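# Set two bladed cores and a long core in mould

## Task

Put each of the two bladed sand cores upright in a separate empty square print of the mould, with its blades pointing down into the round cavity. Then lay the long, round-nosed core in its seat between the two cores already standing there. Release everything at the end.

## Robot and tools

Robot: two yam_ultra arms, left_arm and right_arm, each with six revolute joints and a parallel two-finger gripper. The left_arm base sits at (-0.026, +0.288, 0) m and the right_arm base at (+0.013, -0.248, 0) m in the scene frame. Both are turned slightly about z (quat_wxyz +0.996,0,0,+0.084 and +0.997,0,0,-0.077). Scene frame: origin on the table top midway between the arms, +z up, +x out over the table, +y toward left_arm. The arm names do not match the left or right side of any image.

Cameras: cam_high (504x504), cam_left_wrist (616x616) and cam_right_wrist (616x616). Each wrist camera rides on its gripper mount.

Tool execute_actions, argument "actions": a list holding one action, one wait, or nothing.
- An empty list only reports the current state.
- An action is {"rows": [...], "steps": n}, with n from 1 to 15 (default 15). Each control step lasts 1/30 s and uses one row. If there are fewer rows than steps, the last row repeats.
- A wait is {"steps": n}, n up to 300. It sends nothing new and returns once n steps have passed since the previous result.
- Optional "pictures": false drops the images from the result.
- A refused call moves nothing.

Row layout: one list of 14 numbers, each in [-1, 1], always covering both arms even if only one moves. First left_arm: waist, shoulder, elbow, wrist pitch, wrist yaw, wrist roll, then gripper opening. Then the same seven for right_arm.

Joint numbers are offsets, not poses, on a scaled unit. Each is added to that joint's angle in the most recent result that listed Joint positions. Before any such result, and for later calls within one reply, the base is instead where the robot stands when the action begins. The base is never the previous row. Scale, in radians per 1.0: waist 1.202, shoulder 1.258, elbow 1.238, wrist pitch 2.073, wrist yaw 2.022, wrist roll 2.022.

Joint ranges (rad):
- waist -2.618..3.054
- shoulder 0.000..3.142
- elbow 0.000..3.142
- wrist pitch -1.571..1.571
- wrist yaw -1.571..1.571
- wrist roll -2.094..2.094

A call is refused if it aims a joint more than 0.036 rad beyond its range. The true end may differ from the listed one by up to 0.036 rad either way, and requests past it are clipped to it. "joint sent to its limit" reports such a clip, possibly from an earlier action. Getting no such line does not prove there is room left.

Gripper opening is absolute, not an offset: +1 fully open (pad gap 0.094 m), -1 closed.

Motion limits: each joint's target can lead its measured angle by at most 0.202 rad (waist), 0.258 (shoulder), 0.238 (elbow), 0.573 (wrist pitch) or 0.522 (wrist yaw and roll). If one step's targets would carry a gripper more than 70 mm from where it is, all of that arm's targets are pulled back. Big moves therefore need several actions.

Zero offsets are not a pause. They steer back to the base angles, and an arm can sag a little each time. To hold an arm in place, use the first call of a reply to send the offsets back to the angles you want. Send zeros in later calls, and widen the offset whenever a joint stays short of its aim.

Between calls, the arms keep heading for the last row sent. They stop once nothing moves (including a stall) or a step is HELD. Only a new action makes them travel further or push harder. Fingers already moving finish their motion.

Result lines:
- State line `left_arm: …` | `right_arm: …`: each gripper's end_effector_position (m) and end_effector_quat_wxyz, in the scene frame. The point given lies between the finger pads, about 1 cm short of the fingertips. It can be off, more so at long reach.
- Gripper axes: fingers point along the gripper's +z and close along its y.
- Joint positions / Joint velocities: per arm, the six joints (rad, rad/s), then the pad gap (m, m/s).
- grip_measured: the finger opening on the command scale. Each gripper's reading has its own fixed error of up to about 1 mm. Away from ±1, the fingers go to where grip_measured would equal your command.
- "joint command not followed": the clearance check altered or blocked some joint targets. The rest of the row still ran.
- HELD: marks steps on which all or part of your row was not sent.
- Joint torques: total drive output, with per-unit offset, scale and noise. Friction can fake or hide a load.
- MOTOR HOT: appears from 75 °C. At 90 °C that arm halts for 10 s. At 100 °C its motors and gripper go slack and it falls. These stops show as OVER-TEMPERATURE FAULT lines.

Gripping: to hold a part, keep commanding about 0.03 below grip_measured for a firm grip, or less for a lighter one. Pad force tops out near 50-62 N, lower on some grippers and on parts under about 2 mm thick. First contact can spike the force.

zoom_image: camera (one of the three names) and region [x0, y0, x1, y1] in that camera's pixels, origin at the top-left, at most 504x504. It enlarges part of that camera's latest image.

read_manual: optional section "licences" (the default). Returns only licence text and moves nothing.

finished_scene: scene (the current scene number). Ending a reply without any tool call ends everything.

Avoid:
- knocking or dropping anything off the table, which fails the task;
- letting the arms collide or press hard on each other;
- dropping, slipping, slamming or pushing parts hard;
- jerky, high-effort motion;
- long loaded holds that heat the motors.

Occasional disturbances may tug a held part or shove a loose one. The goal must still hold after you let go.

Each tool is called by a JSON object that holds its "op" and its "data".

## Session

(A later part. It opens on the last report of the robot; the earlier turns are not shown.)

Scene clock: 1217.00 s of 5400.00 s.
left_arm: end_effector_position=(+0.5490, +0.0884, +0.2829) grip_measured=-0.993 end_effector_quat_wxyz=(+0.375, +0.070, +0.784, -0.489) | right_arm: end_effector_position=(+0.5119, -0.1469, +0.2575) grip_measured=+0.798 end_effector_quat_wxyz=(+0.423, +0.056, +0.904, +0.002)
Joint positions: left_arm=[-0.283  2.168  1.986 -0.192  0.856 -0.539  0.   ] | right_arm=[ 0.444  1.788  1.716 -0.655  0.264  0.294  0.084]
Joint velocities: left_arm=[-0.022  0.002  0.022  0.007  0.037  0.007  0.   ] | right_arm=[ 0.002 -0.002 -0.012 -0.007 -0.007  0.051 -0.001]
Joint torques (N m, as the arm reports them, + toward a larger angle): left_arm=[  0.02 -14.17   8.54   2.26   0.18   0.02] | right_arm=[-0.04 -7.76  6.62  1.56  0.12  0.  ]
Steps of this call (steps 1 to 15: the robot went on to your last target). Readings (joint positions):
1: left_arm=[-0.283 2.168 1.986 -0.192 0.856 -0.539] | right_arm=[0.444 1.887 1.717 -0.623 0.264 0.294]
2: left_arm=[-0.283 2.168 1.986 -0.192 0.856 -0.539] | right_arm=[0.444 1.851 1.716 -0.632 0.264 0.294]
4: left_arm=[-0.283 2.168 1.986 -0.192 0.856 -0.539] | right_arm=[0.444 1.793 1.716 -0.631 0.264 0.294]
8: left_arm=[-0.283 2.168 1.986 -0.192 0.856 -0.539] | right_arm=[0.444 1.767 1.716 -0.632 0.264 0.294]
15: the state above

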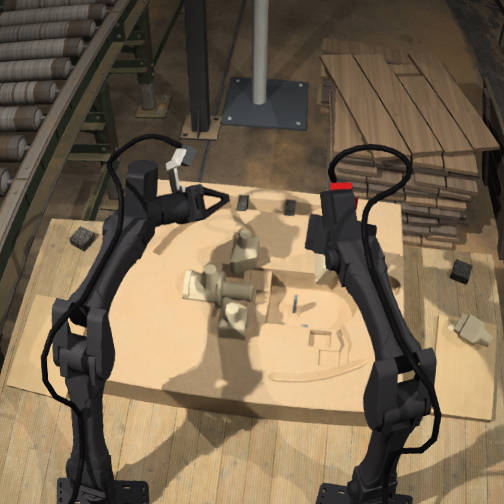

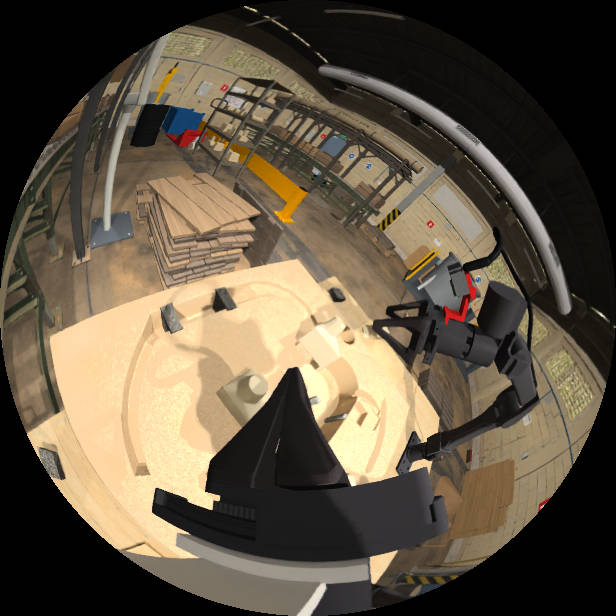

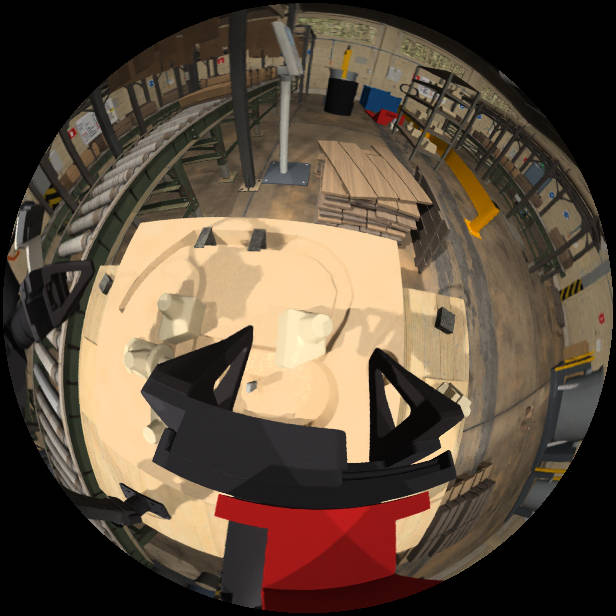

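{"op": "execute_actions", "data": {"actions": [{"rows":[[0,-0.02,0.01,0,0,0,-1,-0.02,0,0.02,0.01,0,0,1],[0,-0.02,0.01,0,0,0,-1,-0.04,0.01,0.03,0.01,0,0,1],[0,-0.02,0.01,0,0,0,-1,-0.044,0.02,0.04,0.02,0,0,1],[0,-0.02,0.01,0,0,0,-1,-0.044,0.03,0.05,0.03,0,0,1],[0,-0.02,0.01,0,0,0,-1,-0.044,0.04,0.06,0.035,0,0,1],[0,-0.02,0.01,0,0,0,-1,-0.044,0.055,0.063,0.035,0,0,1],[0,-0.02,0.01,0,0,0,-1,-0.044,0.07,0.063,0.035,0,0,1],[0,-0.02,0.01,0,0,0,-1,-0.044,0.085,0.063,0.035,0,0,1],[0,-0.02,0.01,0,0,0,-1,-0.044,0.1,0.063,0.035,0,0,1],[0,-0.02,0.01,0,0,0,-1,-0.044,0.11,0.063,0.035,0,0,1]]}], "pictures": false}}

{"op": "execute_actions", "data": {"actions": [{"steps":12}]}}

Scene clock: 1231.27 s of 5400.00 s.
left_arm: end_effector_position=(+0.5490, +0.0884, +0.2829) grip_measured=-0.993 end_effector_quat_wxyz=(+0.375, +0.070, +0.784, -0.489) | right_arm: end_effector_position=(+0.5534, -0.1637, +0.2261) grip_measured=+1.000 end_effector_quat_wxyz=(+0.421, +0.079, +0.904, -0.009)
Joint positions: left_arm=[-0.283  2.168  1.986 -0.192  0.856 -0.539  0.   ] | right_arm=[ 0.392  1.932  1.781 -0.581  0.262  0.294  0.094]
Joint velocities: left_arm=[-0.007 -0.007  0.012  0.007  0.022  0.022 -0.   ] | right_arm=[-0.022  0.183  0.002 -0.037  0.051 -0.007  0.   ]
Joint torques (N m, as the arm reports them, + toward a larger angle): left_arm=[  0.03 -14.06   8.6    2.27   0.19   0.  ] | right_arm=[ -0.15 -10.6    8.03   1.68   0.13   0.  ]
Steps of this call (steps 1 to 15: the robot went on to your last target; steps 16 to 90: nothing new was sent; then 10.77 s passed at rest; steps 91 to 105: all 15 steps of this action). Readings (joint positions):
91: left_arm=[-0.283 2.168 1.986 -0.192 0.856 -0.539] | right_arm=[0.442 1.788 1.716 -0.656 0.263 0.294]
92: left_arm=[-0.283 2.168 1.986 -0.192 0.856 -0.539] | right_arm=[0.438 1.788 1.716 -0.653 0.262 0.294]
94: left_arm=[-0.283 2.168 1.986 -0.192 0.856 -0.539] | right_arm=[0.420 1.796 1.729 -0.646 0.261 0.294]
98: left_arm=[-0.283 2.168 1.986 -0.192 0.856 -0.539] | right_arm=[0.393 1.838 1.773 -0.602 0.262 0.294]
105: the state above

Scene clock: 1231.67 s of 5400.00 s.
left_arm: end_effector_position=(+0.5490, +0.0884, +0.2829) grip_measured=-0.993 end_effector_quat_wxyz=(+0.375, +0.070, +0.784, -0.489) | right_arm: end_effector_position=(+0.5543, -0.1635, +0.2224) grip_measured=+1.000 end_effector_quat_wxyz=(+0.418, +0.079, +0.905, -0.010)
Joint positions: left_arm=[-0.283  2.168  1.986 -0.192  0.856 -0.539  0.   ] | right_arm=[ 0.392  1.939  1.781 -0.58   0.262  0.294  0.094]
Joint velocities: left_arm=[-0.002 -0.002 -0.012 -0.022  0.007 -0.037  0.001] | right_arm=[-0.007 -0.007  0.022  0.022 -0.081 -0.037  0.   ]
Joint torques (N m, as the arm reports them, + toward a larger angle): left_arm=[  0.07 -14.13   8.55   2.26   0.2   -0.02] | right_arm=[ -0.07 -10.26   7.98   1.62   0.14  -0.01]
Steps of this call (steps 1 to 12: the robot went on to your last target). Readings (joint positions):
1: left_arm=[-0.283 2.168 1.986 -0.192 0.856 -0.539] | right_arm=[0.392 1.937 1.781 -0.582 0.262 0.294]
2: left_arm=[-0.283 2.168 1.986 -0.192 0.856 -0.539] | right_arm=[0.392 1.939 1.781 -0.583 0.262 0.294]
4: left_arm=[-0.283 2.168 1.986 -0.192 0.856 -0.539] | right_arm=[0.392 1.939 1.781 -0.583 0.262 0.294]
8: left_arm=[-0.283 2.168 1.986 -0.192 0.856 -0.539] | right_arm=[0.392 1.939 1.781 -0.581 0.262 0.294]
12: the state above

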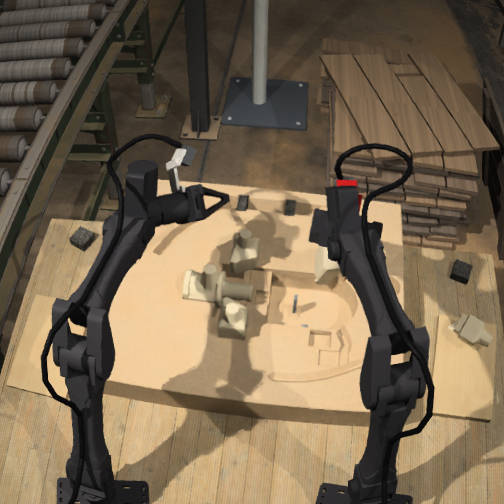

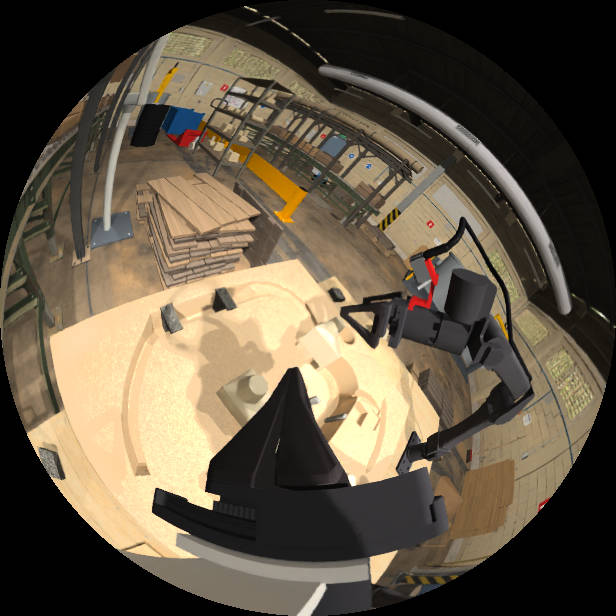

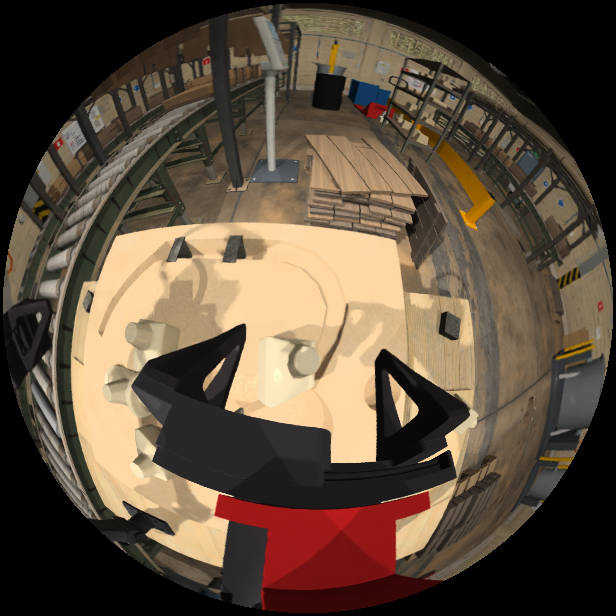

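{"op": "execute_actions", "data": {"actions": [{"rows":[[0,-0.02,0.01,0,0,0,-1,0.01,0,0,0,0,0,1],[0,-0.02,0.01,0,0,0,-1,0.02,0.005,0,-0.005,0,0,1],[0,-0.02,0.01,0,0,0,-1,0.025,0.01,-0.005,-0.01,0,0,1],[0,-0.02,0.01,0,0,0,-1,0.025,0.02,-0.01,-0.015,0,0,1],[0,-0.02,0.01,0,0,0,-1,0.025,0.03,-0.015,-0.02,0,0,1],[0,-0.02,0.01,0,0,0,-1,0.025,0.035,-0.018,-0.025,0,0,1]]}], "pictures": false}}

{"op": "execute_actions", "data": {"actions": [{"steps":10}]}}

Scene clock: 1241.97 s of 5400.00 s.
left_arm: end_effector_position=(+0.5490, +0.0884, +0.2829) grip_measured=-0.993 end_effector_quat_wxyz=(+0.375, +0.070, +0.784, -0.489) | right_arm: end_effector_position=(+0.5466, -0.1516, +0.1877) grip_measured=+1.000 end_effector_quat_wxyz=(+0.377, +0.062, +0.924, -0.019)
Joint positions: left_arm=[-0.283  2.168  1.986 -0.192  0.856 -0.539  0.   ] | right_arm=[ 0.417  1.98   1.766 -0.62   0.262  0.294  0.094]
Joint velocities: left_arm=[-0.002 -0.007  0.007 -0.007 -0.051  0.022  0.001] | right_arm=[ 0.007  0.007 -0.002 -0.066  0.037 -0.007  0.   ]
Joint torques (N m, as the arm reports them, + toward a larger angle): left_arm=[  0.05 -14.13   8.55   2.27   0.2    0.  ] | right_arm=[ 0.47 -9.57  6.71  1.48  0.12  0.  ]
Steps of this call (steps 1 to 15: the robot went on to your last target; steps 16 to 90: nothing new was sent; then 6.80 s passed at rest; steps 91 to 105: all 15 steps of this action). Readings (joint positions):
91: left_arm=[-0.283 2.168 1.986 -0.192 0.856 -0.539] | right_arm=[0.392 1.939 1.781 -0.580 0.262 0.294]
92: left_arm=[-0.283 2.168 1.986 -0.192 0.856 -0.539] | right_arm=[0.393 1.939 1.781 -0.580 0.262 0.294]
94: left_arm=[-0.283 2.168 1.986 -0.192 0.856 -0.539] | right_arm=[0.400 1.940 1.781 -0.583 0.262 0.294]
98: left_arm=[-0.283 2.168 1.986 -0.192 0.856 -0.539] | right_arm=[0.415 1.957 1.781 -0.596 0.262 0.294]
105: the state above

Scene clock: 1242.30 s of 5400.00 s.
left_arm: end_effector_position=(+0.5490, +0.0884, +0.2829) grip_measured=-0.993 end_effector_quat_wxyz=(+0.375, +0.070, +0.784, -0.489) | right_arm: end_effector_position=(+0.5462, -0.1517, +0.1872) grip_measured=+1.000 end_effector_quat_wxyz=(+0.376, +0.062, +0.924, -0.020)
Joint positions: left_arm=[-0.283  2.168  1.986 -0.192  0.856 -0.539  0.   ] | right_arm=[ 0.417  1.98   1.765 -0.621  0.262  0.294  0.094]
Joint velocities: left_arm=[ 0.007 -0.007 -0.002 -0.022  0.037  0.037 -0.001] | right_arm=[ 0.007 -0.007 -0.017 -0.037 -0.081 -0.007  0.   ]
Joint torques (N m, as the arm reports them, + toward a larger angle): left_arm=[  0.09 -14.13   8.49   2.27   0.21  -0.01] | right_arm=[ 0.47 -9.53  6.59  1.46  0.12 -0.02]
Steps of this call (steps 1 to 10: the robot went on to your last target). Readings (joint positions):
1: left_arm=[-0.283 2.168 1.986 -0.192 0.856 -0.539] | right_arm=[0.417 1.980 1.765 -0.621 0.262 0.294]
2: left_arm=[-0.283 2.168 1.986 -0.192 0.856 -0.539] | right_arm=[0.417 1.980 1.765 -0.621 0.262 0.294]
4: left_arm=[-0.283 2.168 1.986 -0.192 0.856 -0.539] | right_arm=[0.417 1.980 1.765 -0.621 0.262 0.294]
8: left_arm=[-0.283 2.168 1.986 -0.192 0.856 -0.539] | right_arm=[0.417 1.980 1.765 -0.621 0.262 0.294]
10: the state above

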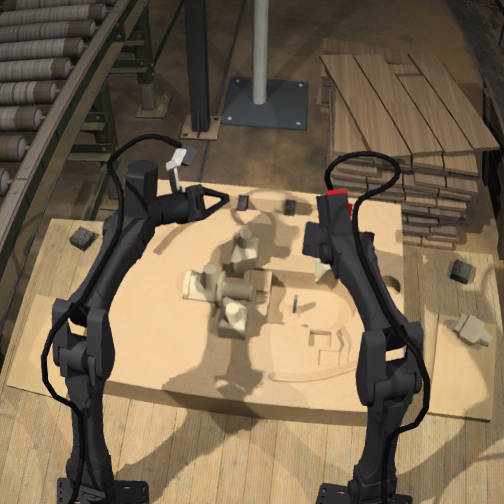

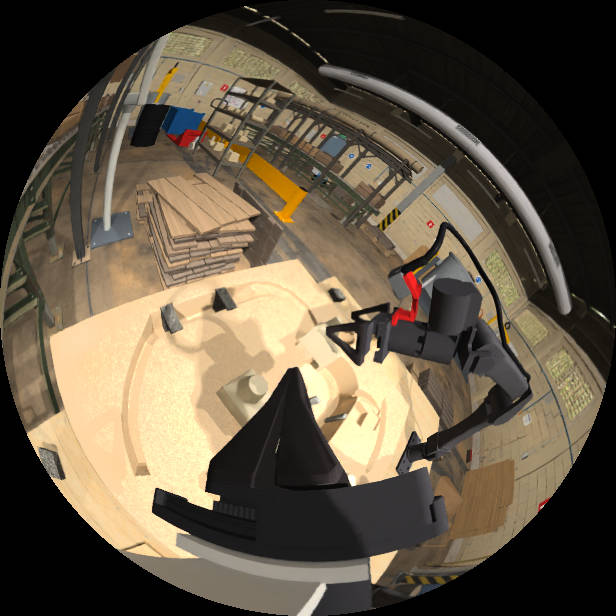

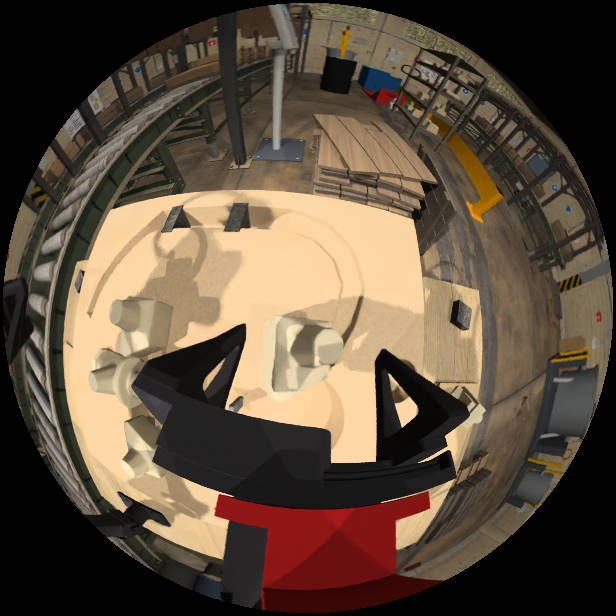

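{"op": "execute_actions", "data": {"actions": [{"rows":[[0,-0.02,0.01,0,0,0,-1,0.01,0,0.01,0.005,0,0,1],[0,-0.02,0.01,0,0,0,-1,0.02,0.01,0.01,0.005,0,0,1],[0,-0.02,0.01,0,0,0,-1,0.025,0.015,0.01,0.005,0,0,1],[0,-0.02,0.01,0,0,0,-1,0.028,0.02,0.01,0.005,0,0,1],[0,-0.02,0.01,0,0,0,-1,0.028,0.025,0.01,0.005,0,0,1]]}]}}

{"op": "execute_actions", "data": {"actions": [{"rows":[[0,-0.02,0.01,0,0,0,-1,0.005,-0.01,0.01,0.005,0,0,1],[0,-0.02,0.01,0,0,0,-1,0.01,-0.01,0.01,0.005,0,0,1],[0,-0.02,0.01,0,0,0,-1,0.015,-0.01,0.01,0.005,0,0,1],[0,-0.02,0.01,0,0,0,-1,0.02,-0.01,0.01,0.005,0,0,1],[0,-0.02,0.01,0,0,0,-1,0.025,-0.01,0.01,0.005,0,0,1],[0,-0.02,0.01,0,0,0,-1,0.03,-0.01,0.01,0.005,0,0,1],[0,-0.02,0.01,0,0,0,-1,0.035,-0.01,0.01,0.005,0,0,1],[0,-0.02,0.01,0,0,0,-1,0.04,-0.01,0.01,0.005,0,0,1],[0,-0.02,0.01,0,0,0,-1,0.045,-0.01,0.01,0.005,0,0,1],[0,-0.02,0.01,0,0,0,-1,0.05,-0.01,0.01,0.005,0,0,1]]}]}}

{"op": "zoom_image", "data": {"camera": "cam_left_wrist", "region": [270,305,360,385]}}

Scene clock: 1254.47 s of 5400.00 s.
left_arm: end_effector_position=(+0.5490, +0.0884, +0.2829) grip_measured=-0.993 end_effector_quat_wxyz=(+0.375, +0.070, +0.784, -0.489) | right_arm: end_effector_position=(+0.5461, -0.1353, +0.1752) grip_measured=+1.000 end_effector_quat_wxyz=(+0.368, +0.047, +0.928, -0.017)
Joint positions: left_arm=[-0.283  2.168  1.986 -0.192  0.856 -0.539  0.   ] | right_arm=[ 0.446  2.006  1.765 -0.613  0.262  0.294  0.094]
Joint velocities: left_arm=[ 0.017 -0.017  0.017 -0.066 -0.037  0.037  0.001] | right_arm=[ 0.012 -0.007 -0.007  0.051 -0.007 -0.037  0.   ]
Joint torques (N m, as the arm reports them, + toward a larger angle): left_arm=[  0.03 -14.15   8.49   2.27   0.2    0.  ] | right_arm=[ 0.47 -9.48  7.86  1.53  0.13 -0.01]
Steps of this call (steps 1 to 15: the robot went on to your last target; steps 16 to 90: nothing new was sent; then 8.67 s passed at rest; steps 91 to 105: all 15 steps of this action). Readings (joint positions):
91: left_arm=[-0.283 2.168 1.986 -0.192 0.856 -0.539] | right_arm=[0.417 1.980 1.765 -0.621 0.262 0.294]
92: left_arm=[-0.283 2.168 1.986 -0.192 0.856 -0.539] | right_arm=[0.418 1.980 1.765 -0.620 0.262 0.294]
94: left_arm=[-0.283 2.168 1.986 -0.192 0.856 -0.539] | right_arm=[0.425 1.981 1.765 -0.618 0.262 0.294]
98: left_arm=[-0.283 2.168 1.986 -0.192 0.856 -0.539] | right_arm=[0.443 1.993 1.765 -0.613 0.262 0.294]
105: the state above

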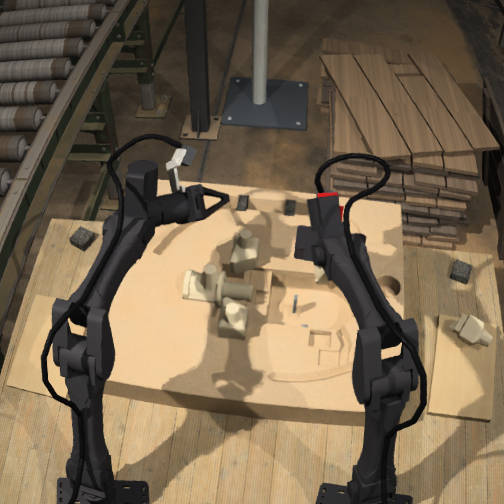

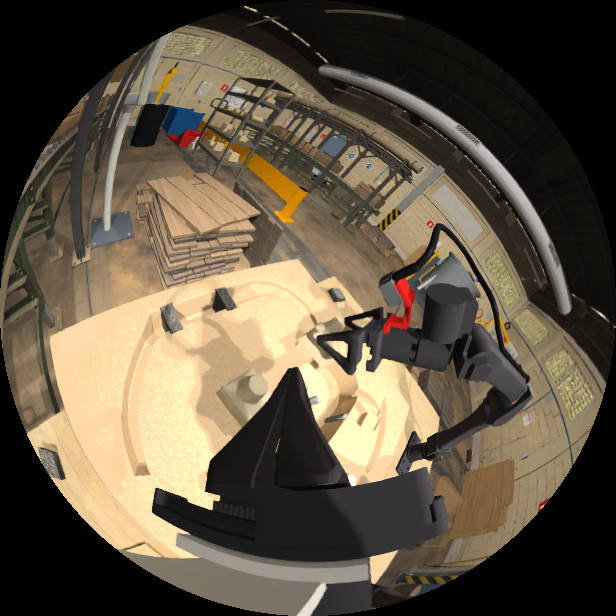

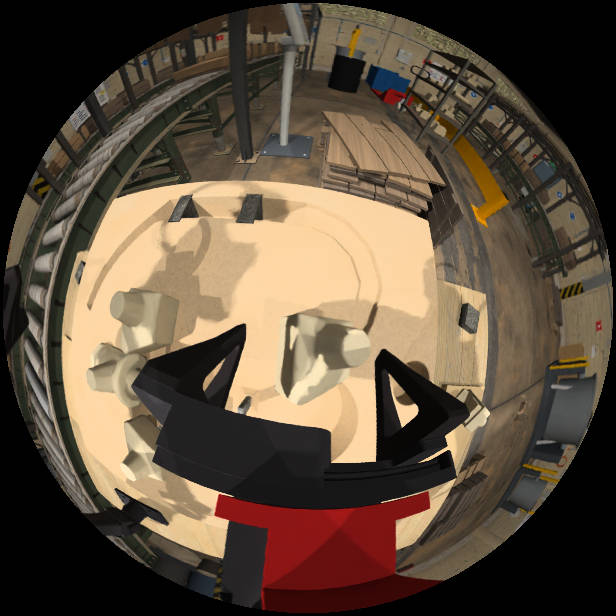

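Scene clock: 1254.97 s of 5400.00 s.
left_arm: end_effector_position=(+0.5490, +0.0884, +0.2829) grip_measured=-0.993 end_effector_quat_wxyz=(+0.375, +0.070, +0.784, -0.489) | right_arm: end_effector_position=(+0.5449, -0.1205, +0.1789) grip_measured=+1.000 end_effector_quat_wxyz=(+0.379, +0.037, +0.924, -0.023)
Joint positions: left_arm=[-0.283  2.168  1.986 -0.192  0.856 -0.539  0.   ] | right_arm=[ 0.484  2.006  1.765 -0.599  0.297  0.294  0.094]
Joint velocities: left_arm=[-0.012 -0.002 -0.007 -0.007 -0.007  0.037 -0.   ] | right_arm=[-0.012 -0.017  0.002 -0.007 -0.081  0.037  0.   ]
Joint torques (N m, as the arm reports them, + toward a larger angle): left_arm=[  0.08 -14.12   8.49   2.24   0.19  -0.02] | right_arm=[  2.04 -10.79   7.91   1.48  -0.35   0.  ]
Steps of this call (steps 1 to 15: all 15 steps of this action). Readings (joint positions):
1: left_arm=[-0.283 2.168 1.986 -0.192 0.856 -0.539] | right_arm=[0.446 2.006 1.765 -0.613 0.262 0.294]
2: left_arm=[-0.283 2.168 1.986 -0.192 0.856 -0.539] | right_arm=[0.446 2.006 1.765 -0.611 0.262 0.294]
4: left_arm=[-0.283 2.168 1.986 -0.192 0.856 -0.539] | right_arm=[0.449 2.006 1.765 -0.610 0.262 0.294]
8: left_arm=[-0.283 2.168 1.986 -0.192 0.856 -0.539] | right_arm=[0.467 2.006 1.765 -0.609 0.271 0.294]
15: the state above

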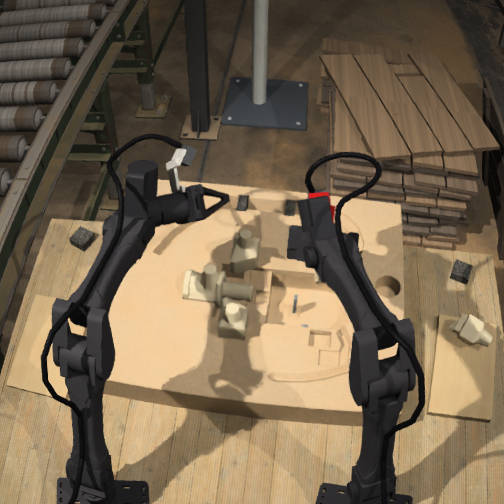

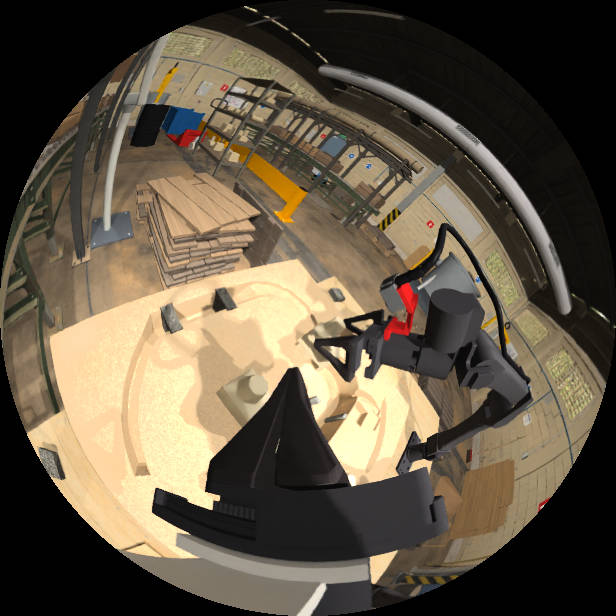

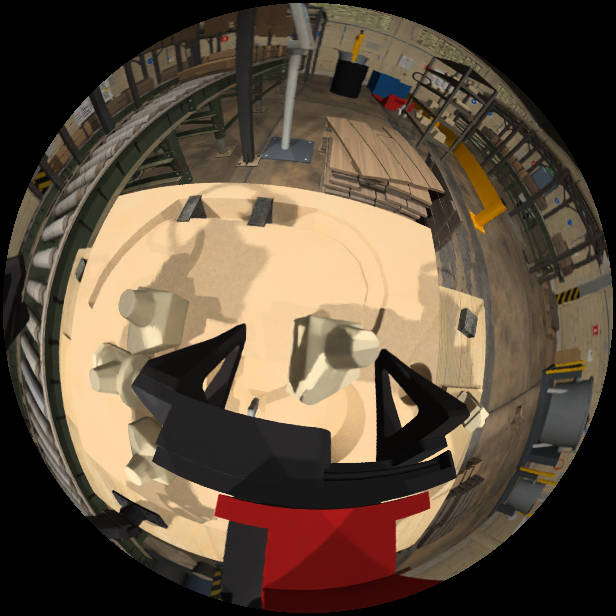

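Region (270, 305, 360, 385) of cam_left_wrist's 616x616 image, scaled by 5.600, with more detail than that image has.

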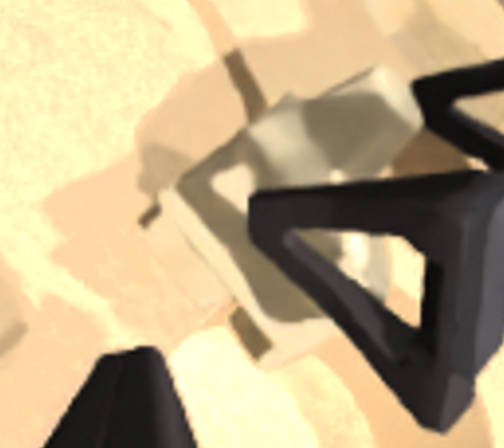

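{"op": "execute_actions", "data": {"actions": [{"rows":[[0,-0.02,0.01,0,0,0,-1,-0.01,-0.01,0.01,0.005,0,0,1],[0,-0.02,0.01,0,0,0,-1,-0.02,-0.01,0.01,0.005,-0.005,0,1],[0,-0.02,0.01,0,0,0,-1,-0.03,-0.01,0.01,0.005,-0.01,0,1],[0,-0.02,0.01,0,0,0,-1,-0.04,-0.01,0.01,0.005,-0.015,0,1],[0,-0.02,0.01,0,0,0,-1,-0.045,-0.01,0.01,0.005,-0.018,0,1],[0,-0.02,0.01,0,0,0,-1,-0.045,-0.01,0.01,0.005,-0.018,0,1],[0,-0.02,0.01,0,0,0,-1,-0.045,0,0.01,0.005,-0.018,0,1],[0,-0.02,0.01,0,0,0,-1,-0.045,0.01,0.01,0.01,-0.018,0,1],[0,-0.02,0.01,0,0,0,-1,-0.045,0.02,0.01,0.01,-0.018,0,1],[0,-0.02,0.01,0,0,0,-1,-0.045,0.03,0.01,0.015,-0.018,0,1],[0,-0.02,0.01,0,0,0,-1,-0.045,0.04,0.01,0.015,-0.018,0,1],[0,-0.02,0.01,0,0,0,-1,-0.045,0.05,0.01,0.015,-0.018,0,1],[0,-0.02,0.01,0,0,0,-1,-0.045,0.06,0.01,0.015,-0.018,0,1]]}], "pictures": false}}

{"op": "execute_actions", "data": {"actions": [{"steps":15}]}}

Scene clock: 1270.57 s of 5400.00 s.
left_arm: end_effector_position=(+0.5490, +0.0884, +0.2829) grip_measured=-0.993 end_effector_quat_wxyz=(+0.375, +0.070, +0.784, -0.489) | right_arm: end_effector_position=(+0.5582, -0.1423, +0.1577) grip_measured=+1.000 end_effector_quat_wxyz=(+0.368, +0.056, +0.928, -0.024)
Joint positions: left_arm=[-0.283  2.168  1.986 -0.192  0.856 -0.539  0.   ] | right_arm=[ 0.43   2.053  1.765 -0.568  0.27   0.294  0.094]
Joint velocities: left_arm=[ 0.012 -0.012 -0.002  0.007  0.051  0.007  0.001] | right_arm=[-0.002  0.349  0.002 -0.007  0.037  0.022  0.   ]
Joint torques (N m, as the arm reports them, + toward a larger angle): left_arm=[  0.05 -14.1    8.51   2.26   0.2    0.02] | right_arm=[-0.01 -9.78  7.85  1.53  0.08 -0.01]
Steps of this call (steps 1 to 15: the robot went on to your last target; steps 16 to 90: nothing new was sent; then 12.10 s passed at rest; steps 91 to 105: all 15 steps of this action). Readings (joint positions):
91: left_arm=[-0.283 2.168 1.986 -0.192 0.856 -0.539] | right_arm=[0.483 2.006 1.765 -0.598 0.300 0.294]
92: left_arm=[-0.283 2.168 1.986 -0.192 0.856 -0.539] | right_arm=[0.481 2.006 1.765 -0.598 0.299 0.294]
94: left_arm=[-0.283 2.168 1.986 -0.192 0.856 -0.539] | right_arm=[0.470 2.006 1.765 -0.598 0.292 0.294]
98: left_arm=[-0.283 2.168 1.986 -0.192 0.856 -0.539] | right_arm=[0.437 2.006 1.765 -0.593 0.277 0.294]
105: the state above

Scene clock: 1271.07 s of 5400.00 s.
left_arm: end_effector_position=(+0.5490, +0.0884, +0.2829) grip_measured=-0.993 end_effector_quat_wxyz=(+0.375, +0.070, +0.784, -0.489) | right_arm: end_effector_position=(+0.5593, -0.1410, +0.1394) grip_measured=+1.000 end_effector_quat_wxyz=(+0.353, +0.053, +0.934, -0.026)
Joint positions: left_arm=[-0.283  2.168  1.986 -0.192  0.856 -0.539  0.   ] | right_arm=[ 0.43   2.087  1.765 -0.567  0.264  0.294  0.094]
Joint velocities: left_arm=[-0.022 -0.002 -0.017  0.007 -0.007  0.066  0.001] | right_arm=[ 0.012  0.022 -0.007  0.022  0.066 -0.037  0.   ]
Joint torques (N m, as the arm reports them, + toward a larger angle): left_arm=[  0.04 -14.11   8.55   2.26   0.19   0.  ] | right_arm=[ -0.04 -10.91   7.89   1.45   0.09  -0.01]
Steps of this call (steps 1 to 15: the robot went on to your last target). Readings (joint positions):
1: left_arm=[-0.283 2.168 1.986 -0.192 0.856 -0.539] | right_arm=[0.430 2.064 1.765 -0.568 0.268 0.294]
2: left_arm=[-0.283 2.168 1.986 -0.192 0.856 -0.539] | right_arm=[0.430 2.073 1.765 -0.568 0.267 0.294]
4: left_arm=[-0.283 2.168 1.986 -0.192 0.856 -0.539] | right_arm=[0.430 2.085 1.765 -0.568 0.265 0.294]
8: left_arm=[-0.283 2.168 1.986 -0.192 0.856 -0.539] | right_arm=[0.430 2.087 1.765 -0.567 0.264 0.294]
15: the state above

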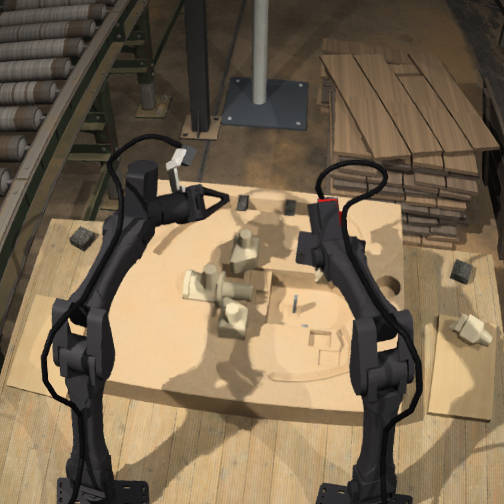

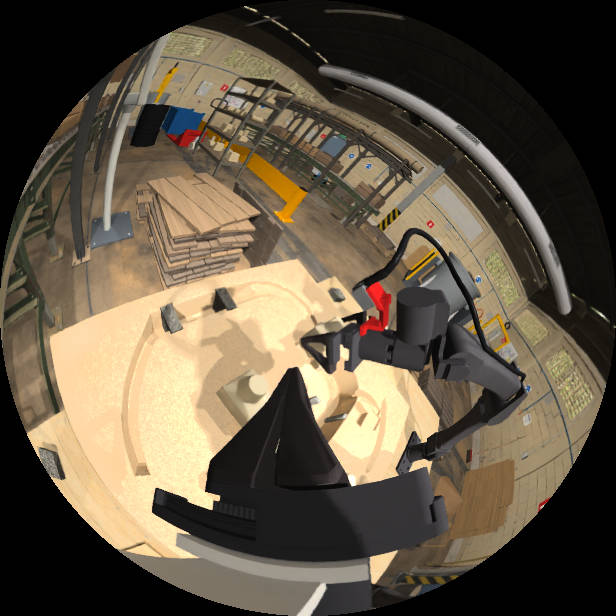

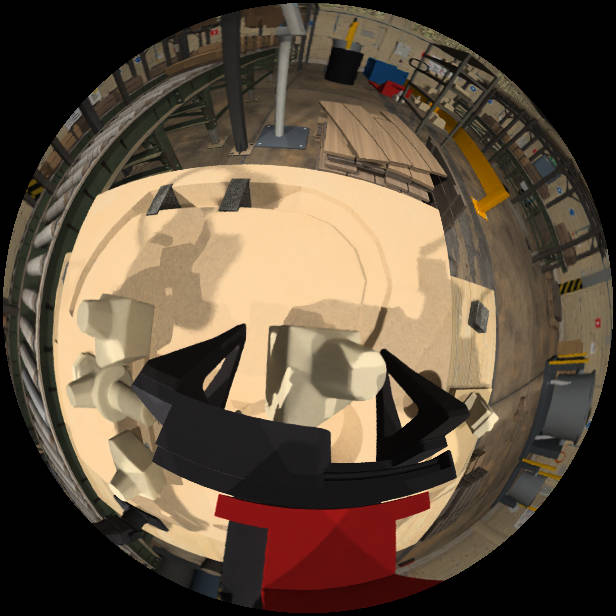

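{"op": "execute_actions", "data": {"actions": [{"rows":[[0,-0.02,0.01,0,0,0,-1,0,0,0.01,0.005,0,0,0.9],[0,-0.02,0.01,0,0,0,-1,0,0,0.01,0.005,0,0,0.84],[0,-0.02,0.01,0,0,0,-1,0,0,0.01,0.005,0,0,0.78],[0,-0.02,0.01,0,0,0,-1,0,0,0.01,0.005,0,0,0.72],[0,-0.02,0.01,0,0,0,-1,0.003,-0.01,0.01,0.005,0,0,0.66],[0,-0.02,0.01,0,0,0,-1,0.006,-0.01,0.01,0.005,0,0,0.6],[0,-0.02,0.01,0,0,0,-1,0.009,-0.01,0.01,0.005,0,0,0.54],[0,-0.02,0.01,0,0,0,-1,0.012,-0.01,0.01,0.005,0,0,0.48],[0,-0.02,0.01,0,0,0,-1,0.015,-0.01,0.01,0.005,0,0,0.42],[0,-0.02,0.01,0,0,0,-1,0.018,-0.01,0.01,0.005,0,0,0.36],[0,-0.02,0.01,0,0,0,-1,0.018,-0.01,0.01,0.005,0,0,0.3],[0,-0.02,0.01,0,0,0,-1,0.018,-0.01,0.01,0.005,0,0,0.25],[0,-0.02,0.01,0,0,0,-1,0.018,-0.01,0.01,0.005,0,0,0.2],[0,-0.02,0.01,0,0,0,-1,0.018,-0.01,0.01,0.005,0,0,0.15],[0,-0.02,0.01,0,0,0,-1,0.018,-0.01,0.01,0.005,0,0,0.1]]}], "pictures": false}}

{"op": "execute_actions", "data": {"actions": [{"steps":15}]}}

{"op": "zoom_image", "data": {"camera": "cam_left_wrist", "region": [270,305,360,385]}}

Scene clock: 1283.77 s of 5400.00 s.
left_arm: end_effector_position=(+0.5490, +0.0884, +0.2829) grip_measured=-0.993 end_effector_quat_wxyz=(+0.375, +0.070, +0.784, -0.489) | right_arm: end_effector_position=(+0.5604, -0.1424, +0.1425) grip_measured=+0.219 end_effector_quat_wxyz=(+0.359, +0.055, +0.931, -0.032)
Joint positions: left_arm=[-0.283  2.168  1.986 -0.192  0.856 -0.539  0.   ] | right_arm=[ 0.433  2.085  1.765 -0.56   0.282  0.294  0.057]
Joint velocities: left_arm=[ 0.007 -0.007  0.002 -0.051  0.007  0.022  0.001] | right_arm=[ 0.012 -0.002  0.017  0.022  0.037  0.007  0.   ]
Joint torques (N m, as the arm reports them, + toward a larger angle): left_arm=[  0.04 -14.09   8.59   2.26   0.2    0.  ] | right_arm=[  1.69 -11.1    7.86   1.5   -0.12   0.01]
Steps of this call (steps 1 to 15: the robot went on to your last target; steps 16 to 90: nothing new was sent; then 9.20 s passed at rest; steps 91 to 105: all 15 steps of this action). Readings (joint positions):
91: left_arm=[-0.283 2.168 1.986 -0.192 0.856 -0.539] | right_arm=[0.430 2.087 1.765 -0.566 0.264 0.294]
92: left_arm=[-0.283 2.168 1.986 -0.192 0.856 -0.539] | right_arm=[0.430 2.087 1.765 -0.565 0.264 0.294]
94: left_arm=[-0.283 2.168 1.986 -0.192 0.856 -0.539] | right_arm=[0.430 2.087 1.765 -0.563 0.264 0.294]
98: left_arm=[-0.283 2.168 1.986 -0.192 0.856 -0.539] | right_arm=[0.430 2.087 1.765 -0.562 0.264 0.294]
105: the state above

Scene clock: 1284.27 s of 5400.00 s.
left_arm: end_effector_position=(+0.5490, +0.0884, +0.2829) grip_measured=-0.993 end_effector_quat_wxyz=(+0.375, +0.070, +0.784, -0.489) | right_arm: end_effector_position=(+0.5604, -0.1424, +0.1425) grip_measured=+0.219 end_effector_quat_wxyz=(+0.359, +0.055, +0.931, -0.032)
Joint positions: left_arm=[-0.283  2.168  1.986 -0.192  0.856 -0.539  0.   ] | right_arm=[ 0.433  2.085  1.765 -0.56   0.282  0.294  0.057]
Joint velocities: left_arm=[ 0.002 -0.012 -0.007 -0.051 -0.037  0.007 -0.   ] | right_arm=[-0.012  0.002 -0.002  0.007  0.037  0.051 -0.001]
Joint torques (N m, as the arm reports them, + toward a larger angle): left_arm=[  0.09 -14.14   8.6    2.24   0.19   0.01] | right_arm=[  1.74 -11.13   7.87   1.51  -0.09  -0.01]
Steps of this call (steps 1 to 15: the robot went on to your last target). Readings (joint positions):
1: left_arm=[-0.283 2.168 1.986 -0.192 0.856 -0.539] | right_arm=[0.433 2.085 1.765 -0.560 0.282 0.294]
2: left_arm=[-0.283 2.168 1.986 -0.192 0.856 -0.539] | right_arm=[0.433 2.085 1.765 -0.560 0.282 0.294]
4: left_arm=[-0.283 2.168 1.986 -0.192 0.856 -0.539] | right_arm=[0.433 2.085 1.765 -0.560 0.282 0.294]
8: left_arm=[-0.283 2.168 1.986 -0.192 0.856 -0.539] | right_arm=[0.433 2.085 1.765 -0.560 0.282 0.294]
15: the state above
All arms were judged still, so your last target was given up. Only a new action makes them travel on or press farther. Fingers that are still opening or closing keep moving.

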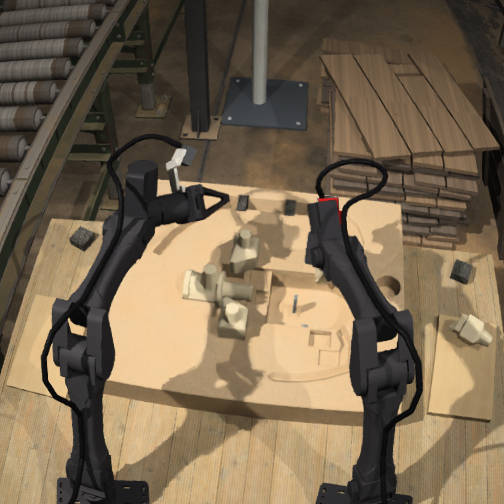

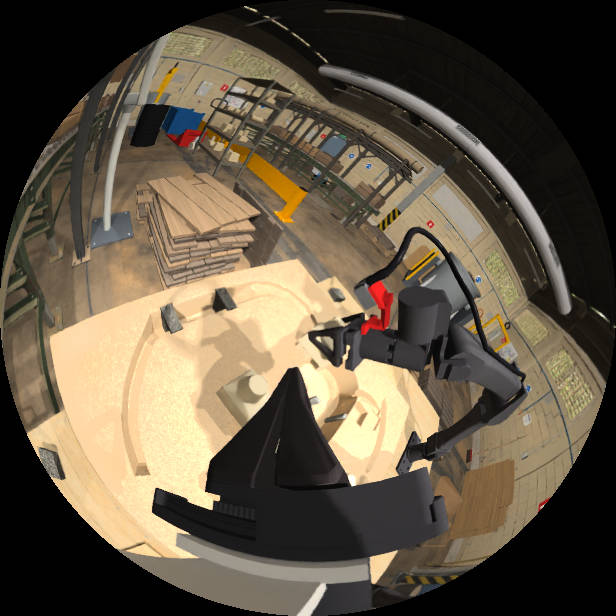

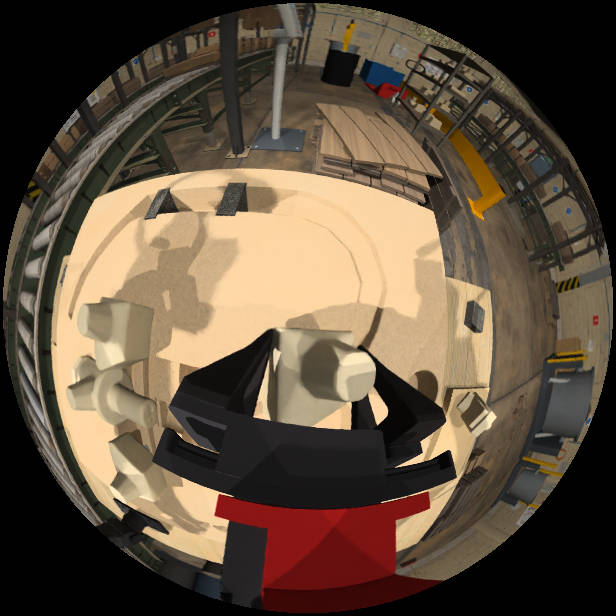

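Region (270, 305, 360, 385) of cam_left_wrist's 616x616 image, scaled by 5.600, with more detail than that image has.

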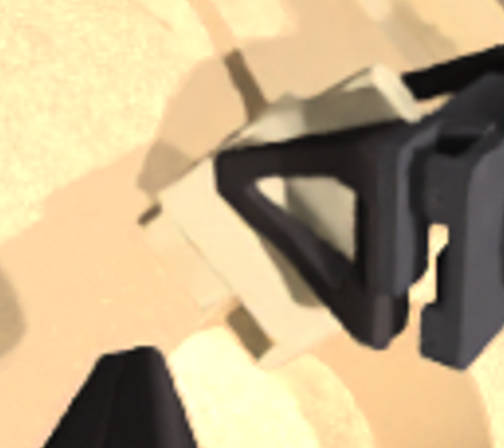

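{"op": "execute_actions", "data": {"actions": [{"rows":[[0,-0.02,0.01,0,0,0,-1,0,-0.03,0.03,0.015,0,0,0.1],[0,-0.02,0.01,0,0,0,-1,0,-0.03,0.04,0.015,0,0,0.1],[0,-0.02,0.01,0,0,0,-1,0,-0.03,0.05,0.01,0,0,0.1],[0,-0.02,0.01,0,0,0,-1,0,-0.03,0.06,0.005,0.01,0,0.1],[0,-0.02,0.01,0,0,0,-1,0.01,-0.03,0.065,0,0.02,-0.005,0.1],[0,-0.02,0.01,0,0,0,-1,0.02,-0.025,0.07,0,0.035,-0.01,0.1],[0,-0.02,0.01,0,0,0,-1,0.03,-0.02,0.075,0,0.05,-0.015,0.1],[0,-0.02,0.01,0,0,0,-1,0.04,-0.015,0.08,0,0.065,-0.02,0.1],[0,-0.02,0.01,0,0,0,-1,0.05,-0.01,0.085,0,0.08,-0.025,0.1],[0,-0.02,0.01,0,0,0,-1,0.06,-0.01,0.09,0,0.095,-0.03,0.1],[0,-0.02,0.01,0,0,0,-1,0.07,-0.005,0.095,0,0.11,-0.035,0.1],[0,-0.02,0.01,0,0,0,-1,0.08,0,0.1,0,0.125,-0.04,0.1],[0,-0.02,0.01,0,0,0,-1,0.09,0,0.1,0,0.14,-0.045,0.1],[0,-0.02,0.01,0,0,0,-1,0.1,0.005,0.105,0,0.155,-0.05,0.1],[0,-0.02,0.01,0,0,0,-1,0.108,0.005,0.105,0,0.17,-0.055,0.1]]}], "pictures": false}}

{"op": "execute_actions", "data": {"actions": [{"steps":20}]}}

{"op": "zoom_image", "data": {"camera": "cam_left_wrist", "region": [270,305,360,385]}}

Scene clock: 1302.43 s of 5400.00 s.
left_arm: end_effector_position=(+0.5490, +0.0884, +0.2829) grip_measured=-0.993 end_effector_quat_wxyz=(+0.375, +0.070, +0.784, -0.489) | right_arm: end_effector_position=(+0.5600, -0.1198, +0.1776) grip_measured=+0.219 end_effector_quat_wxyz=(+0.398, +0.019, +0.910, -0.112)
Joint positions: left_arm=[-0.283  2.168  1.986 -0.192  0.856 -0.539  0.   ] | right_arm=[ 0.532  2.091  1.85  -0.599  0.489  0.228  0.057]
Joint velocities: left_arm=[-0.007 -0.002 -0.017  0.022 -0.007 -0.007 -0.   ] | right_arm=[ 0.427  0.09   0.09   0.022  0.74  -0.256 -0.001]
Joint torques (N m, as the arm reports them, + toward a larger angle): left_arm=[  0.04 -14.17   8.53   2.25   0.18   0.  ] | right_arm=[  0.43 -10.92   9.58   1.83   0.57  -0.1 ]
Steps of this call (steps 1 to 90: nothing new was sent; then 14.67 s passed at rest; steps 91 to 105: all 15 steps of this action). Readings (joint positions):
91: left_arm=[-0.283 2.168 1.986 -0.192 0.856 -0.539] | right_arm=[0.433 2.083 1.766 -0.560 0.283 0.294]
92: left_arm=[-0.283 2.168 1.986 -0.192 0.856 -0.539] | right_arm=[0.433 2.083 1.767 -0.561 0.283 0.294]
94: left_arm=[-0.283 2.168 1.986 -0.192 0.856 -0.539] | right_arm=[0.433 2.083 1.775 -0.571 0.283 0.294]
98: left_arm=[-0.283 2.168 1.986 -0.192 0.856 -0.539] | right_arm=[0.444 2.083 1.804 -0.594 0.324 0.283]
105: the state above

Scene clock: 1303.10 s of 5400.00 s.
left_arm: end_effector_position=(+0.5490, +0.0884, +0.2829) grip_measured=-0.993 end_effector_quat_wxyz=(+0.375, +0.070, +0.784, -0.489) | right_arm: end_effector_position=(+0.5569, -0.1161, +0.1774) grip_measured=+0.219 end_effector_quat_wxyz=(+0.402, +0.002, +0.902, -0.159)
Joint positions: left_arm=[-0.283  2.168  1.986 -0.192  0.856 -0.539  0.   ] | right_arm=[ 0.569  2.107  1.853 -0.6    0.589  0.191  0.057]
Joint velocities: left_arm=[-0.012 -0.007  0.007 -0.022 -0.022 -0.037  0.   ] | right_arm=[-0.012  0.002  0.012 -0.007  0.022 -0.022 -0.   ]
Joint torques (N m, as the arm reports them, + toward a larger angle): left_arm=[  0.07 -14.18   8.53   2.26   0.2    0.01] | right_arm=[ -0.63 -11.68   9.8    1.81   0.77  -0.12]
Steps of this call (steps 1 to 20: the robot went on to your last target). Readings (joint positions):
1: left_arm=[-0.283 2.168 1.986 -0.192 0.856 -0.539] | right_arm=[0.546 2.094 1.852 -0.599 0.510 0.221]
2: left_arm=[-0.283 2.168 1.986 -0.192 0.856 -0.539] | right_arm=[0.557 2.096 1.853 -0.599 0.525 0.214]
4: left_arm=[-0.283 2.168 1.986 -0.192 0.856 -0.539] | right_arm=[0.569 2.100 1.853 -0.599 0.544 0.206]
8: left_arm=[-0.283 2.168 1.986 -0.192 0.856 -0.539] | right_arm=[0.569 2.106 1.853 -0.599 0.570 0.197]
20: the state above

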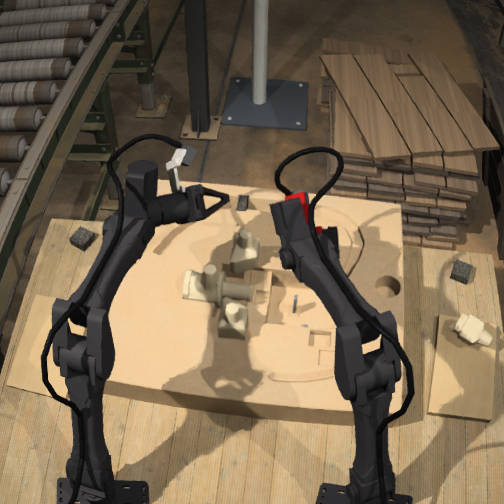

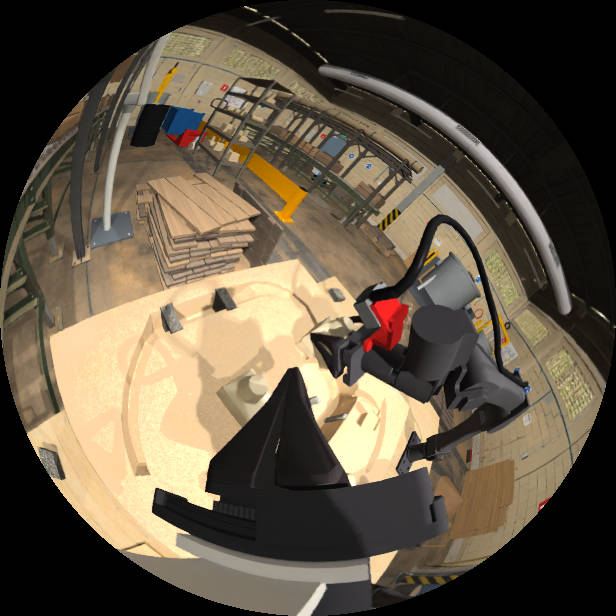

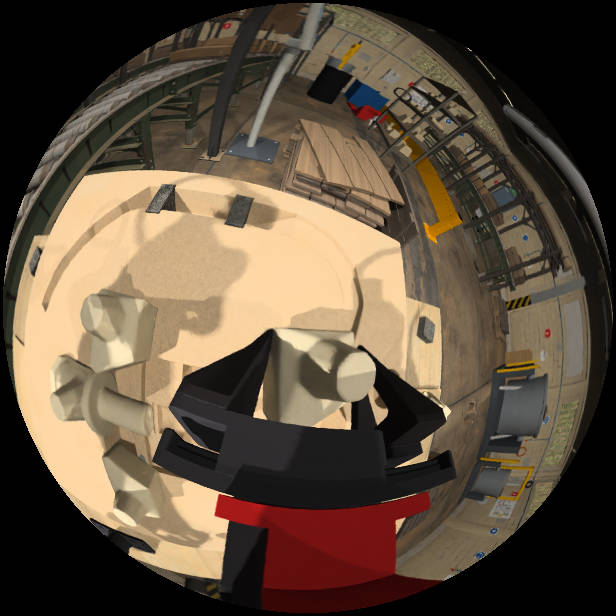

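Region (270, 305, 360, 385) of cam_left_wrist's 616x616 image, scaled by 5.600, with more detail than that image has.

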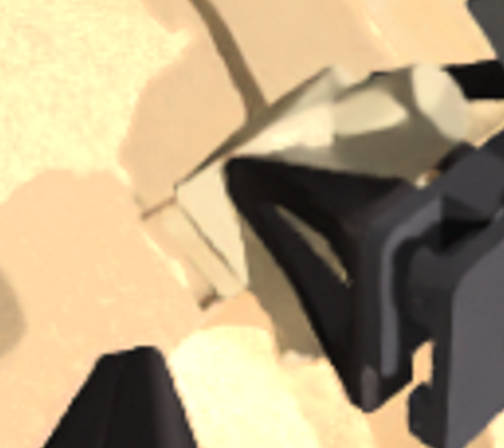

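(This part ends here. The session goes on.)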